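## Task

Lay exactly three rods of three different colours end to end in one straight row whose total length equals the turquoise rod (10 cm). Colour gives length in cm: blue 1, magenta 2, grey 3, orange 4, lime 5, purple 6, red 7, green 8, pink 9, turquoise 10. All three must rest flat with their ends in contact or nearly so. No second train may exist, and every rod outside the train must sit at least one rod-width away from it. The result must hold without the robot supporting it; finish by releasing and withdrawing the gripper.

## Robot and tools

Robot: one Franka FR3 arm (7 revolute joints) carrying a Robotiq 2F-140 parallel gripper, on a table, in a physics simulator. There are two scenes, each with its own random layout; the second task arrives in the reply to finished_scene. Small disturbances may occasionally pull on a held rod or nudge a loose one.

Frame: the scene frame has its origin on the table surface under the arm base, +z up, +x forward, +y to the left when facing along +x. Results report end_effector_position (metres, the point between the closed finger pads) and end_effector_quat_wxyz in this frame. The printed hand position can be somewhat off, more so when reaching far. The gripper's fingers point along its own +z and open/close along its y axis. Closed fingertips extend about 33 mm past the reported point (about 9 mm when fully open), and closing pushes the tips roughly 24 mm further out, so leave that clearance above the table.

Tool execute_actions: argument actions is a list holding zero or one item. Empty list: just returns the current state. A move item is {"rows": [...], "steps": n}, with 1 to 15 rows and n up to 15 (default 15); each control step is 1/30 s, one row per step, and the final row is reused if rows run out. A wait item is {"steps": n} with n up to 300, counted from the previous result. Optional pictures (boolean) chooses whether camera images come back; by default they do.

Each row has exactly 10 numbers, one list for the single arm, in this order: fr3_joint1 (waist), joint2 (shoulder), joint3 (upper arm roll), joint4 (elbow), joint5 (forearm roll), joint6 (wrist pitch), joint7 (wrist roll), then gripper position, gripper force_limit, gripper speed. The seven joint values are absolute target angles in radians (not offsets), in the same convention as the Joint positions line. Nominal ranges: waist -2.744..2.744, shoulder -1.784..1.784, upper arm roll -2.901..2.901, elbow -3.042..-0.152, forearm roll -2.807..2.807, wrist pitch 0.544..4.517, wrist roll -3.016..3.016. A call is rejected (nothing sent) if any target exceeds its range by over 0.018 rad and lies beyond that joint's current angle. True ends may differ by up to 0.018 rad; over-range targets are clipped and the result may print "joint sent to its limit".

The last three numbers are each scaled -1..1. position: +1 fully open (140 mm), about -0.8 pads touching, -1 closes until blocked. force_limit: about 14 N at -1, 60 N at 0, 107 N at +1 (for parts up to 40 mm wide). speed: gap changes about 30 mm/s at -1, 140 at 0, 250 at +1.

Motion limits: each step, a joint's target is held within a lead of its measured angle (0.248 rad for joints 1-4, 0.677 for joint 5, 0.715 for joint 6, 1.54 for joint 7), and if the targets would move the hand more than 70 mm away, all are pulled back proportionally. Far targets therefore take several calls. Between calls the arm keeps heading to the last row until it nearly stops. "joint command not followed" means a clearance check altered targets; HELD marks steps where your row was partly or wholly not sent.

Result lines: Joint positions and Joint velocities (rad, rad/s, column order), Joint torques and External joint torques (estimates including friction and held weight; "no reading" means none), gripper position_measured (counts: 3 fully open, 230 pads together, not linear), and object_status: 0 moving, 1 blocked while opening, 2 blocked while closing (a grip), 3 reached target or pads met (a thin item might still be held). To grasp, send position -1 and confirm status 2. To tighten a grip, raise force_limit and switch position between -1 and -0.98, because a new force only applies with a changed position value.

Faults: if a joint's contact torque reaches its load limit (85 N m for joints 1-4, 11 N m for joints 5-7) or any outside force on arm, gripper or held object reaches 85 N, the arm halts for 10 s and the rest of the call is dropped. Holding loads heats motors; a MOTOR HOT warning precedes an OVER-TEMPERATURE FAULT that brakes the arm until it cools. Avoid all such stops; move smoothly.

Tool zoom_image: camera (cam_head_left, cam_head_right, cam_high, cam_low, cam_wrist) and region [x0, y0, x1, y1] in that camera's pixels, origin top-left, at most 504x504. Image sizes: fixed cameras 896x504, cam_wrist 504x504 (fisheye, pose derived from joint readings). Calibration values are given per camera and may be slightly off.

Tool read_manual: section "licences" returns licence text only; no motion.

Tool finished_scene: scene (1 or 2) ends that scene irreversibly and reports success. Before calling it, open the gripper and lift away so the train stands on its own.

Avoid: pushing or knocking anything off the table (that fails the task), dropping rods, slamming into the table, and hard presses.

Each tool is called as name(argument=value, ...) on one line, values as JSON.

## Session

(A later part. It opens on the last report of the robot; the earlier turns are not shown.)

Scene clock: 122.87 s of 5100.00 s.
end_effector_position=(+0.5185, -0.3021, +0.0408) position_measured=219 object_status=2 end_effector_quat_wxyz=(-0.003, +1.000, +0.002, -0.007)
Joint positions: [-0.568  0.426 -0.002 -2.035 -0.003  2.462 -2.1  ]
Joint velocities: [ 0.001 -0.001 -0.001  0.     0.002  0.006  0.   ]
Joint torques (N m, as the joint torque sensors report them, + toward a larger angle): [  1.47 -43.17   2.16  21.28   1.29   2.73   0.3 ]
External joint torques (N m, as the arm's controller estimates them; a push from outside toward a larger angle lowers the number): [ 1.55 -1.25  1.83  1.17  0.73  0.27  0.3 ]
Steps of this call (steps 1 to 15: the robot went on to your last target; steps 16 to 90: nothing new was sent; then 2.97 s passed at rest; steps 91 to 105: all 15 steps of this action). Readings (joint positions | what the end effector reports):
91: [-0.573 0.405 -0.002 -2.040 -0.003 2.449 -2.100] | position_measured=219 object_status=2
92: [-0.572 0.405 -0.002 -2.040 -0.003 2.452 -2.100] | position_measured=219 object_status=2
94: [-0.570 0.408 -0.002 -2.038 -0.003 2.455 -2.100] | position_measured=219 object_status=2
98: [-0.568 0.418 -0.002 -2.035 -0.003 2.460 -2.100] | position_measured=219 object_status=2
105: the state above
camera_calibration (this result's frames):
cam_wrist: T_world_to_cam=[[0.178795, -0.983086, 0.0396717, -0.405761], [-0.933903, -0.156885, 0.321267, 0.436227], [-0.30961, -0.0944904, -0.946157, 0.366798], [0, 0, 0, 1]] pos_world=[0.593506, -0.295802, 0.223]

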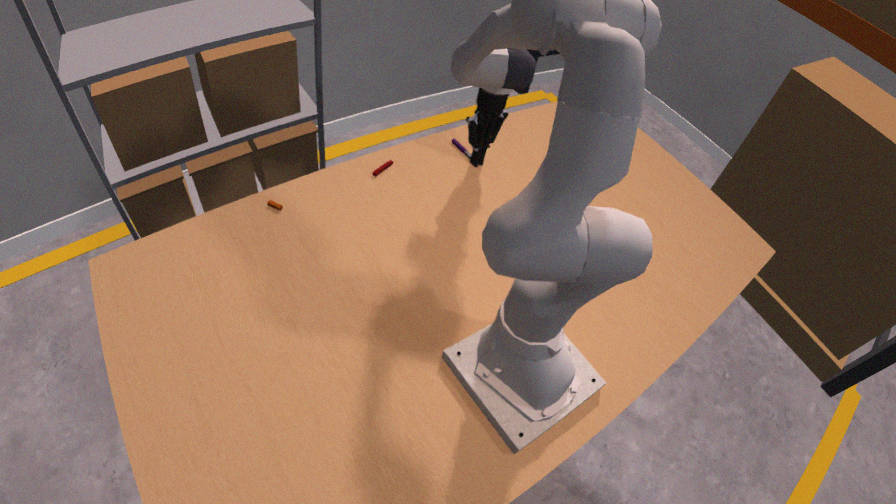

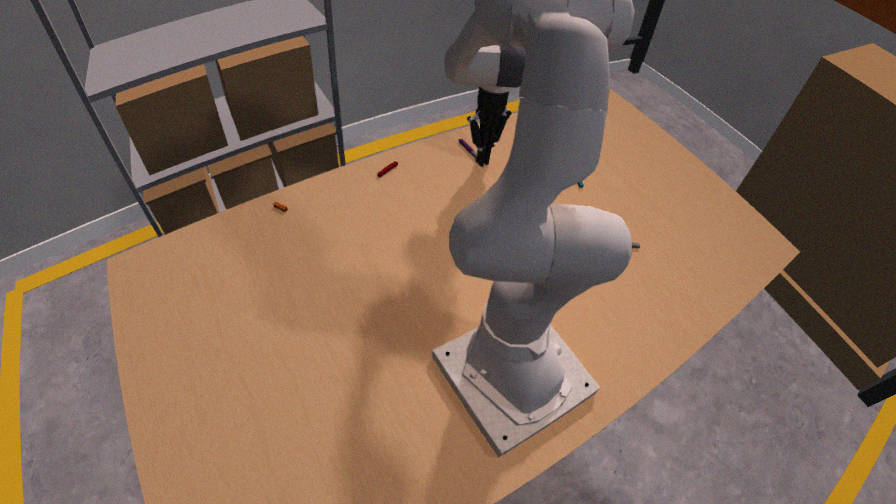

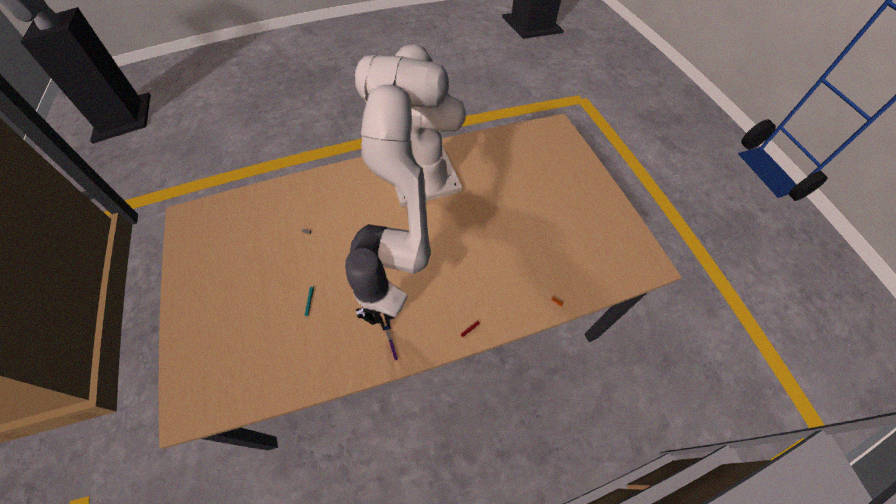

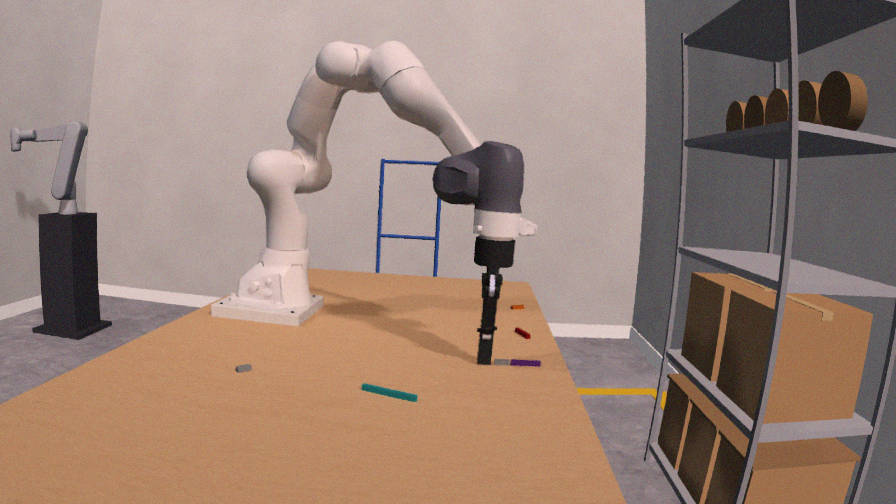

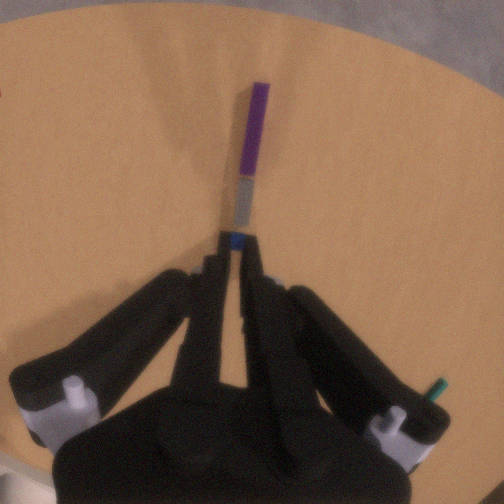

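execute_actions(actions=[{"rows":[[-0.566,0.4278,0,-2.0305,0,2.465,-2.095,-1,-0.4,-0.5],[-0.566,0.4291,0,-2.0285,0,2.465,-2.095,-1,-0.4,-0.5],[-0.566,0.4304,0,-2.0265,0,2.465,-2.095,-1,-0.4,-0.5],[-0.5655,0.4317,0,-2.0245,0,2.465,-2.095,-1,-0.4,-0.5],[-0.5648,0.433,0,-2.0225,0,2.465,-2.095,-1,-0.4,-0.5],[-0.5641,0.4343,0,-2.0205,0,2.465,-2.095,-1,-0.4,-0.5],[-0.5634,0.4356,0,-2.0185,0,2.465,-2.095,-1,-0.4,-0.5],[-0.5627,0.4369,0,-2.0165,0,2.465,-2.095,-1,-0.4,-0.5],[-0.562,0.4382,0,-2.0145,0,2.465,-2.095,-1,-0.4,-0.5],[-0.5613,0.4395,0,-2.0125,0,2.465,-2.095,-1,-0.4,-0.5],[-0.5606,0.4408,0,-2.0105,0,2.465,-2.095,-1,-0.4,-0.5],[-0.5599,0.4421,0,-2.0085,0,2.465,-2.095,-1,-0.4,-0.5],[-0.5593,0.4434,0,-2.0065,0,2.465,-2.095,-1,-0.4,-0.5],[-0.559,0.4443,0,-2.0055,0,2.465,-2.095,-1,-0.4,-0.5]],"steps":15}], pictures=false)

execute_actions(actions=[{"rows":[[-0.559,0.4443,0,-2.0055,0,2.465,-2.095,-1,-0.4,-0.5],[-0.559,0.4443,0,-2.0055,0,2.465,-2.095,-1,-0.4,-0.5],[-0.559,0.4443,0,-2.0055,0,2.465,-2.095,-1,-0.4,-0.5],[-0.559,0.4443,0,-2.0055,0,2.465,-2.095,-1,-0.4,-0.5],[-0.559,0.4443,0,-2.0055,0,2.465,-2.095,-1,-0.4,-0.5],[-0.559,0.4443,0,-2.0055,0,2.465,-2.095,-0.5,-0.4,-0.6]],"steps":15}])

zoom_image(camera="cam_wrist", region=[160, 80, 340, 270])

Scene clock: 132.57 s of 5100.00 s.
end_effector_position=(+0.5285, -0.3036, +0.0411) position_measured=219 object_status=2 end_effector_quat_wxyz=(-0.000, +1.000, +0.006, -0.003)
Joint positions: [-0.561  0.441 -0.002 -2.01  -0.003  2.463 -2.1  ]
Joint velocities: [ 0.013  0.024  0.     0.032 -0.     0.001  0.001]
Joint torques (N m, as the joint torque sensors report them, + toward a larger angle): [  1.62 -43.42   2.39  21.63   1.3    2.66   0.31]
External joint torques (N m, as the arm's controller estimates them; a push from outside toward a larger angle lowers the number): [ 2.06 -0.89  2.33  1.58  0.74  0.22  0.31]
Steps of this call (steps 1 to 15: the robot went on to your last target; steps 16 to 90: nothing new was sent; then 6.20 s passed at rest; steps 91 to 105: all 15 steps of this action). Readings (joint positions | what the end effector reports):
91: [-0.568 0.426 -0.002 -2.035 -0.003 2.463 -2.100] | position_measured=219 object_status=2
92: [-0.568 0.426 -0.002 -2.034 -0.003 2.463 -2.100] | position_measured=219 object_status=2
94: [-0.567 0.428 -0.002 -2.031 -0.003 2.463 -2.100] | position_measured=219 object_status=2
98: [-0.566 0.432 -0.002 -2.023 -0.003 2.463 -2.100] | position_measured=219 object_status=2
105: the state above

Scene clock: 133.07 s of 5100.00 s.
end_effector_position=(+0.5294, -0.3036, +0.0410) position_measured=192 object_status=0 end_effector_quat_wxyz=(-0.000, +1.000, +0.006, -0.003)
Joint positions: [-0.561  0.443 -0.002 -2.008 -0.003  2.463 -2.1  ]
Joint velocities: [-0.002 -0.001 -0.001  0.002 -0.001  0.001 -0.001]
Joint torques (N m, as the joint torque sensors report them, + toward a larger angle): [  1.98 -43.27   2.1   21.84   1.22   2.75   0.21]
External joint torques (N m, as the arm's controller estimates them; a push from outside toward a larger angle lowers the number): [ 2.02 -0.54  1.73  1.42  0.65  0.23  0.21]
Steps of this call (steps 1 to 15: all 15 steps of this action). Readings (joint positions | what the end effector reports):
1: [-0.561 0.442 -0.002 -2.010 -0.003 2.463 -2.100] | position_measured=219 object_status=2
2: [-0.561 0.442 -0.002 -2.009 -0.003 2.463 -2.100] | position_measured=219 object_status=2
4: [-0.561 0.443 -0.002 -2.009 -0.003 2.463 -2.100] | position_measured=219 object_status=2
8: [-0.561 0.443 -0.002 -2.008 -0.003 2.463 -2.100] | position_measured=212 object_status=0
15: the state above
camera_calibration (this result's frames):
cam_wrist: T_world_to_cam=[[0.185143, -0.981596, 0.0468086, -0.412408], [-0.935877, -0.16159, 0.313086, 0.446098], [-0.29976, -0.101773, -0.948571, 0.362989], [0, 0, 0, 1]] pos_world=[0.602657, -0.295791, 0.223958]

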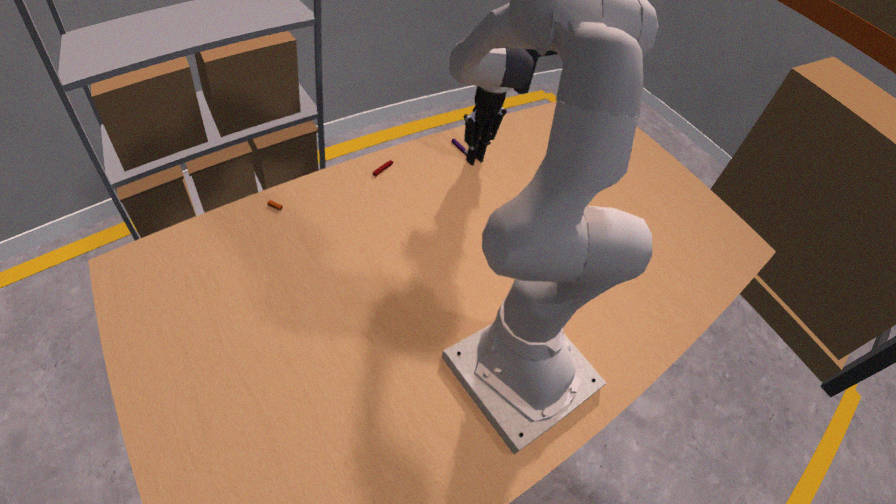

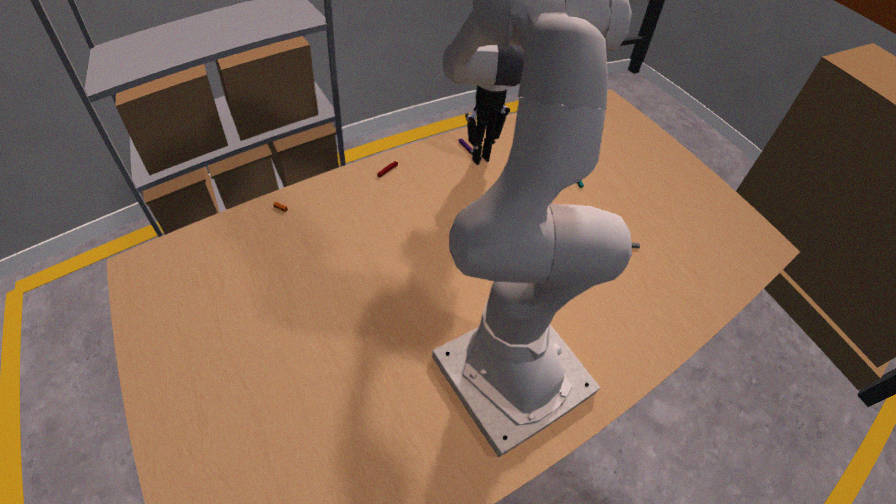

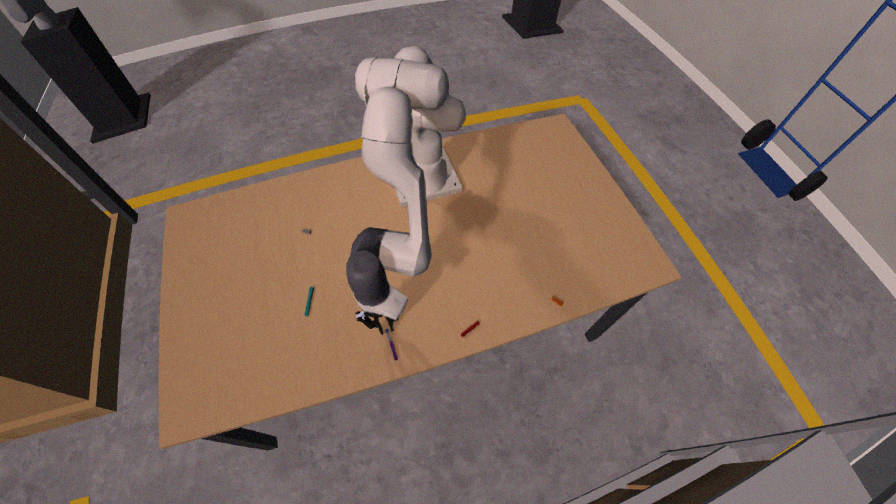

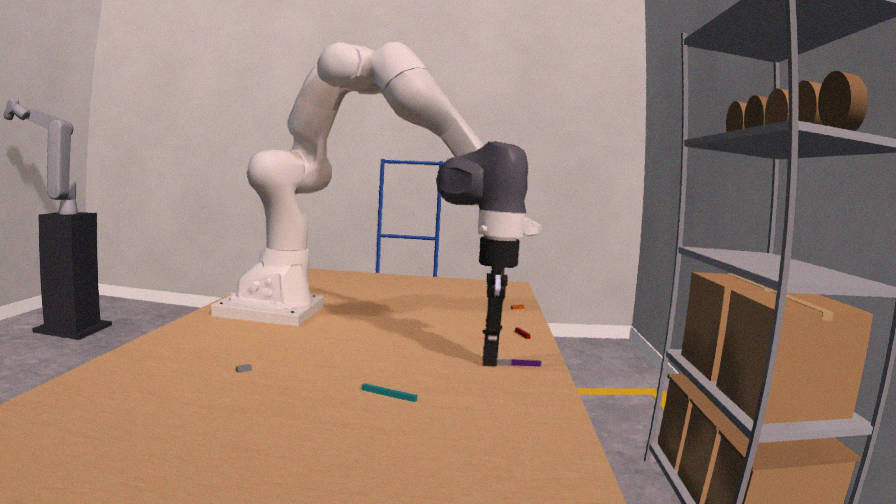

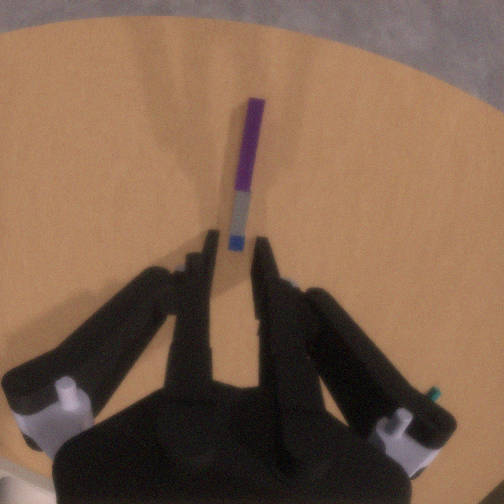

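Region (160, 80, 340, 270) of cam_wrist's 504x504 image, scaled by 2.653, with more detail than that image has; it fills the left 477 columns of this view, and the rest is white.

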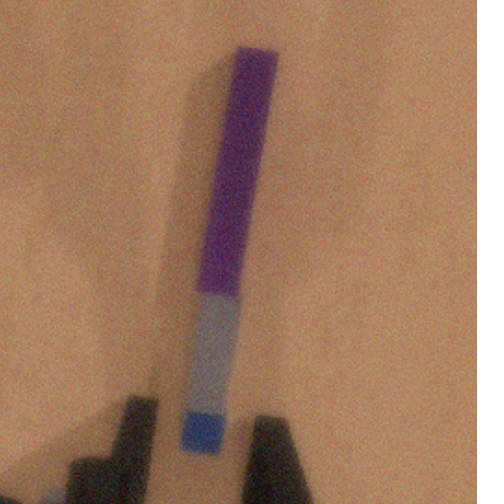

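Good. Retreat.

execute_actions(actions=[{"rows":[[-0.559,0.437,0,-2.008,0,2.44,-2.095,-0.3,-0.4,0],[-0.559,0.428,0,-2.01,0,2.42,-2.095,-0.3,-0.4,0],[-0.559,0.416,0,-2.013,0,2.40,-2.095,-0.3,-0.4,0],[-0.559,0.40,0,-2.018,0,2.38,-2.095,-0.3,-0.4,0],[-0.559,0.38,0,-2.025,0,2.36,-2.095,-0.3,-0.4,0],[-0.559,0.355,0,-2.035,0,2.34,-2.095,-0.3,-0.4,0],[-0.559,0.325,0,-2.05,0,2.32,-2.095,-0.3,-0.4,0],[-0.559,0.29,0,-2.065,0,2.3,-2.095,-0.3,-0.4,0],[-0.559,0.25,0,-2.08,0,2.28,-2.095,-0.3,-0.4,0],[-0.559,0.21,0,-2.095,0,2.26,-2.095,-0.3,-0.4,0],[-0.559,0.17,0,-2.11,0,2.24,-2.095,-0.3,-0.4,0],[-0.559,0.13,0,-2.125,0,2.22,-2.095,-0.3,-0.4,0],[-0.559,0.095,0,-2.135,0,2.21,-2.095,-0.3,-0.4,0],[-0.559,0.07,0,-2.145,0,2.2,-2.095,-0.3,-0.4,0],[-0.559,0.05,0,-2.15,0,2.2,-2.095,-0.3,-0.4,0]],"steps":15}], pictures=false)

execute_actions(actions=[{"steps":15}])

Scene clock: 141.77 s of 5100.00 s.
end_effector_position=(+0.4931, -0.2829, +0.1685) position_measured=167 object_status=3 end_effector_quat_wxyz=(+0.003, +1.000, +0.006, +0.003)
Joint positions: [-0.561  0.112 -0.002 -2.125 -0.003  2.262 -2.1  ]
Joint velocities: [-0.001 -0.951 -0.    -0.216  0.001 -0.352  0.001]
Joint torques (N m, as the joint torque sensors report them, + toward a larger angle): [  1.6  -25.96   1.73  18.5    1.4    1.86   0.16]
External joint torques (N m, as the arm's controller estimates them; a push from outside toward a larger angle lowers the number): [ 1.65 -1.4   1.68 -1.35  0.73 -0.5   0.15]
Steps of this call (steps 1 to 15: the robot went on to your last target; steps 16 to 90: nothing new was sent; then 5.20 s passed at rest; steps 91 to 105: all 15 steps of this action). Readings (joint positions | what the end effector reports):
91: [-0.561 0.442 -0.002 -2.008 -0.003 2.460 -2.100] | position_measured=192 object_status=0
92: [-0.561 0.441 -0.002 -2.008 -0.003 2.454 -2.100] | position_measured=186 object_status=0
94: [-0.561 0.429 -0.002 -2.012 -0.003 2.434 -2.100] | position_measured=171 object_status=0
98: [-0.561 0.359 -0.002 -2.042 -0.003 2.377 -2.100] | position_measured=167 object_status=0
105: the state above

Scene clock: 142.27 s of 5100.00 s.
end_effector_position=(+0.4778, -0.2742, +0.1883) position_measured=167 object_status=3 end_effector_quat_wxyz=(-0.001, +1.000, +0.006, -0.004)
Joint positions: [-0.56   0.049 -0.002 -2.148 -0.003  2.205 -2.1  ]
Joint velocities: [-0.002 -0.     0.001  0.001 -0.    -0.019 -0.001]
Joint torques (N m, as the joint torque sensors report them, + toward a larger angle): [  1.44 -34.07   1.8   21.32   1.37   2.16   0.25]
External joint torques (N m, as the arm's controller estimates them; a push from outside toward a larger angle lowers the number): [ 1.53 -1.07  1.84 -1.65  0.65 -0.33  0.25]
Steps of this call (steps 1 to 15: the robot went on to your last target). Readings (joint positions | what the end effector reports):
1: [-0.561 0.085 -0.002 -2.130 -0.003 2.252 -2.100] | position_measured=167 object_status=3
2: [-0.560 0.066 -0.002 -2.132 -0.003 2.244 -2.100] | position_measured=167 object_status=3
4: [-0.560 0.048 -0.002 -2.135 -0.003 2.232 -2.100] | position_measured=167 object_status=3
8: [-0.560 0.047 -0.002 -2.144 -0.003 2.216 -2.100] | position_measured=167 object_status=3
15: the state above
camera_calibration (this result's frames):
cam_wrist: T_world_to_cam=[[0.184679, -0.981801, 0.0442779, -0.380192], [-0.934962, -0.161627, 0.315791, 0.355479], [-0.302887, -0.0997181, -0.947795, 0.492072], [0, 0, 0, 1]] pos_world=[0.551615, -0.266749, 0.37096]

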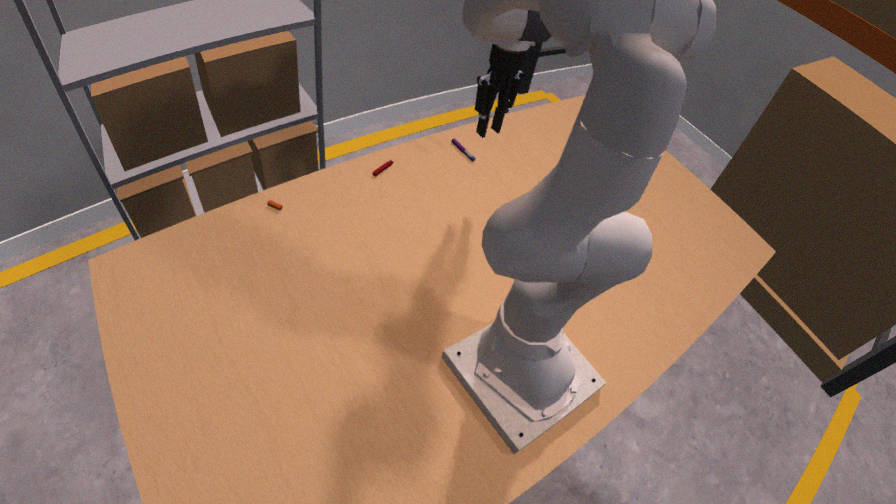

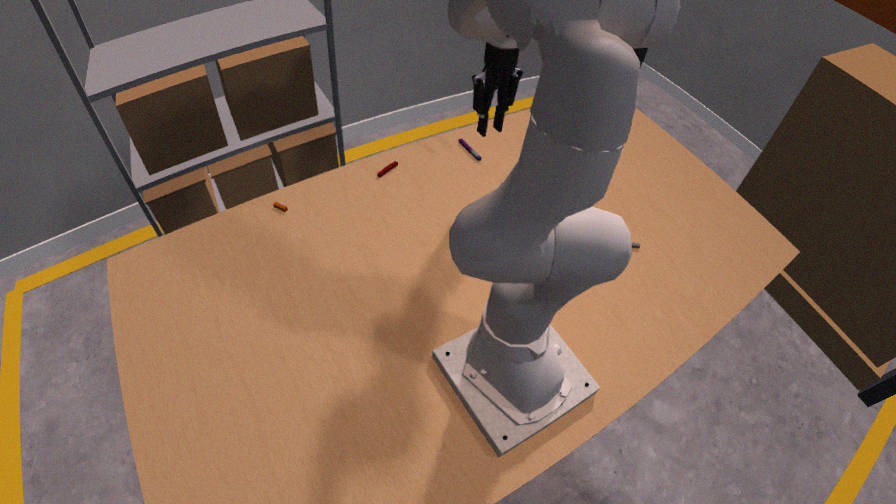

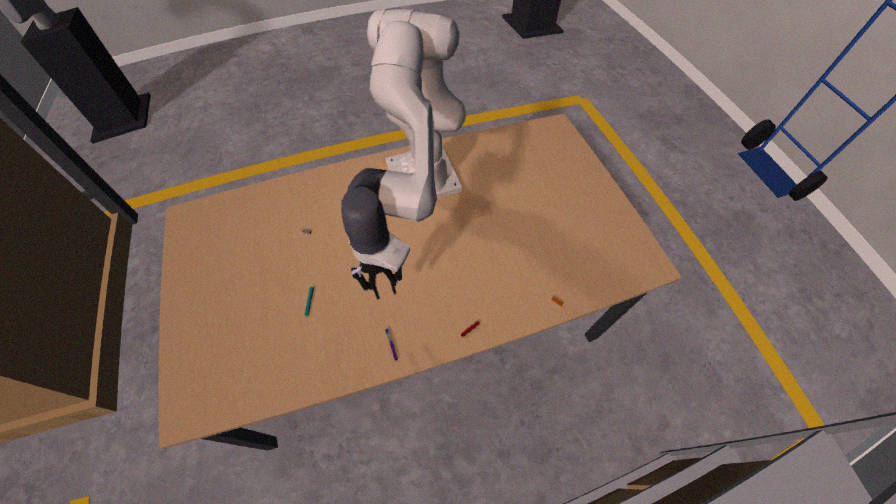

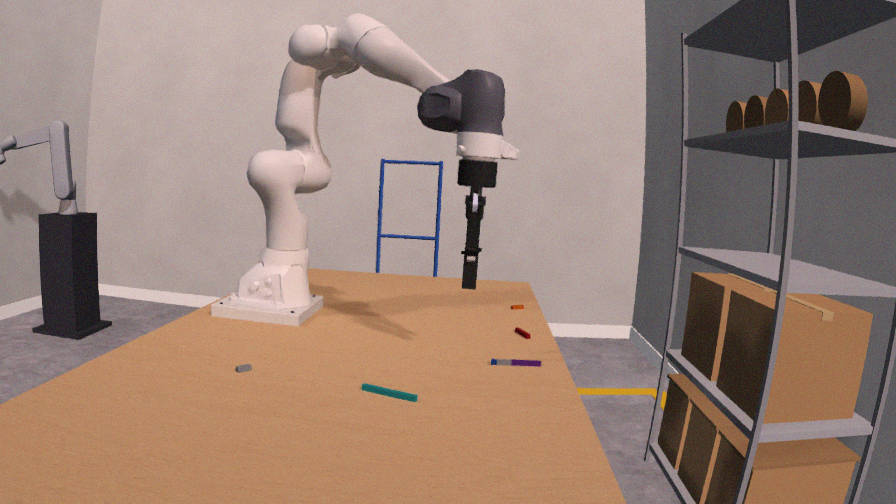

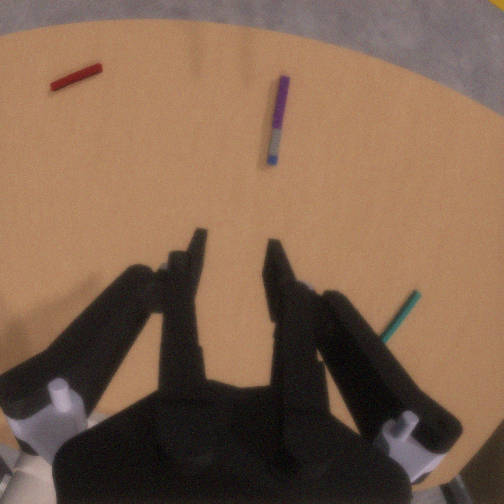

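finished_scene(scene=1)

The scene is finished: the task was done.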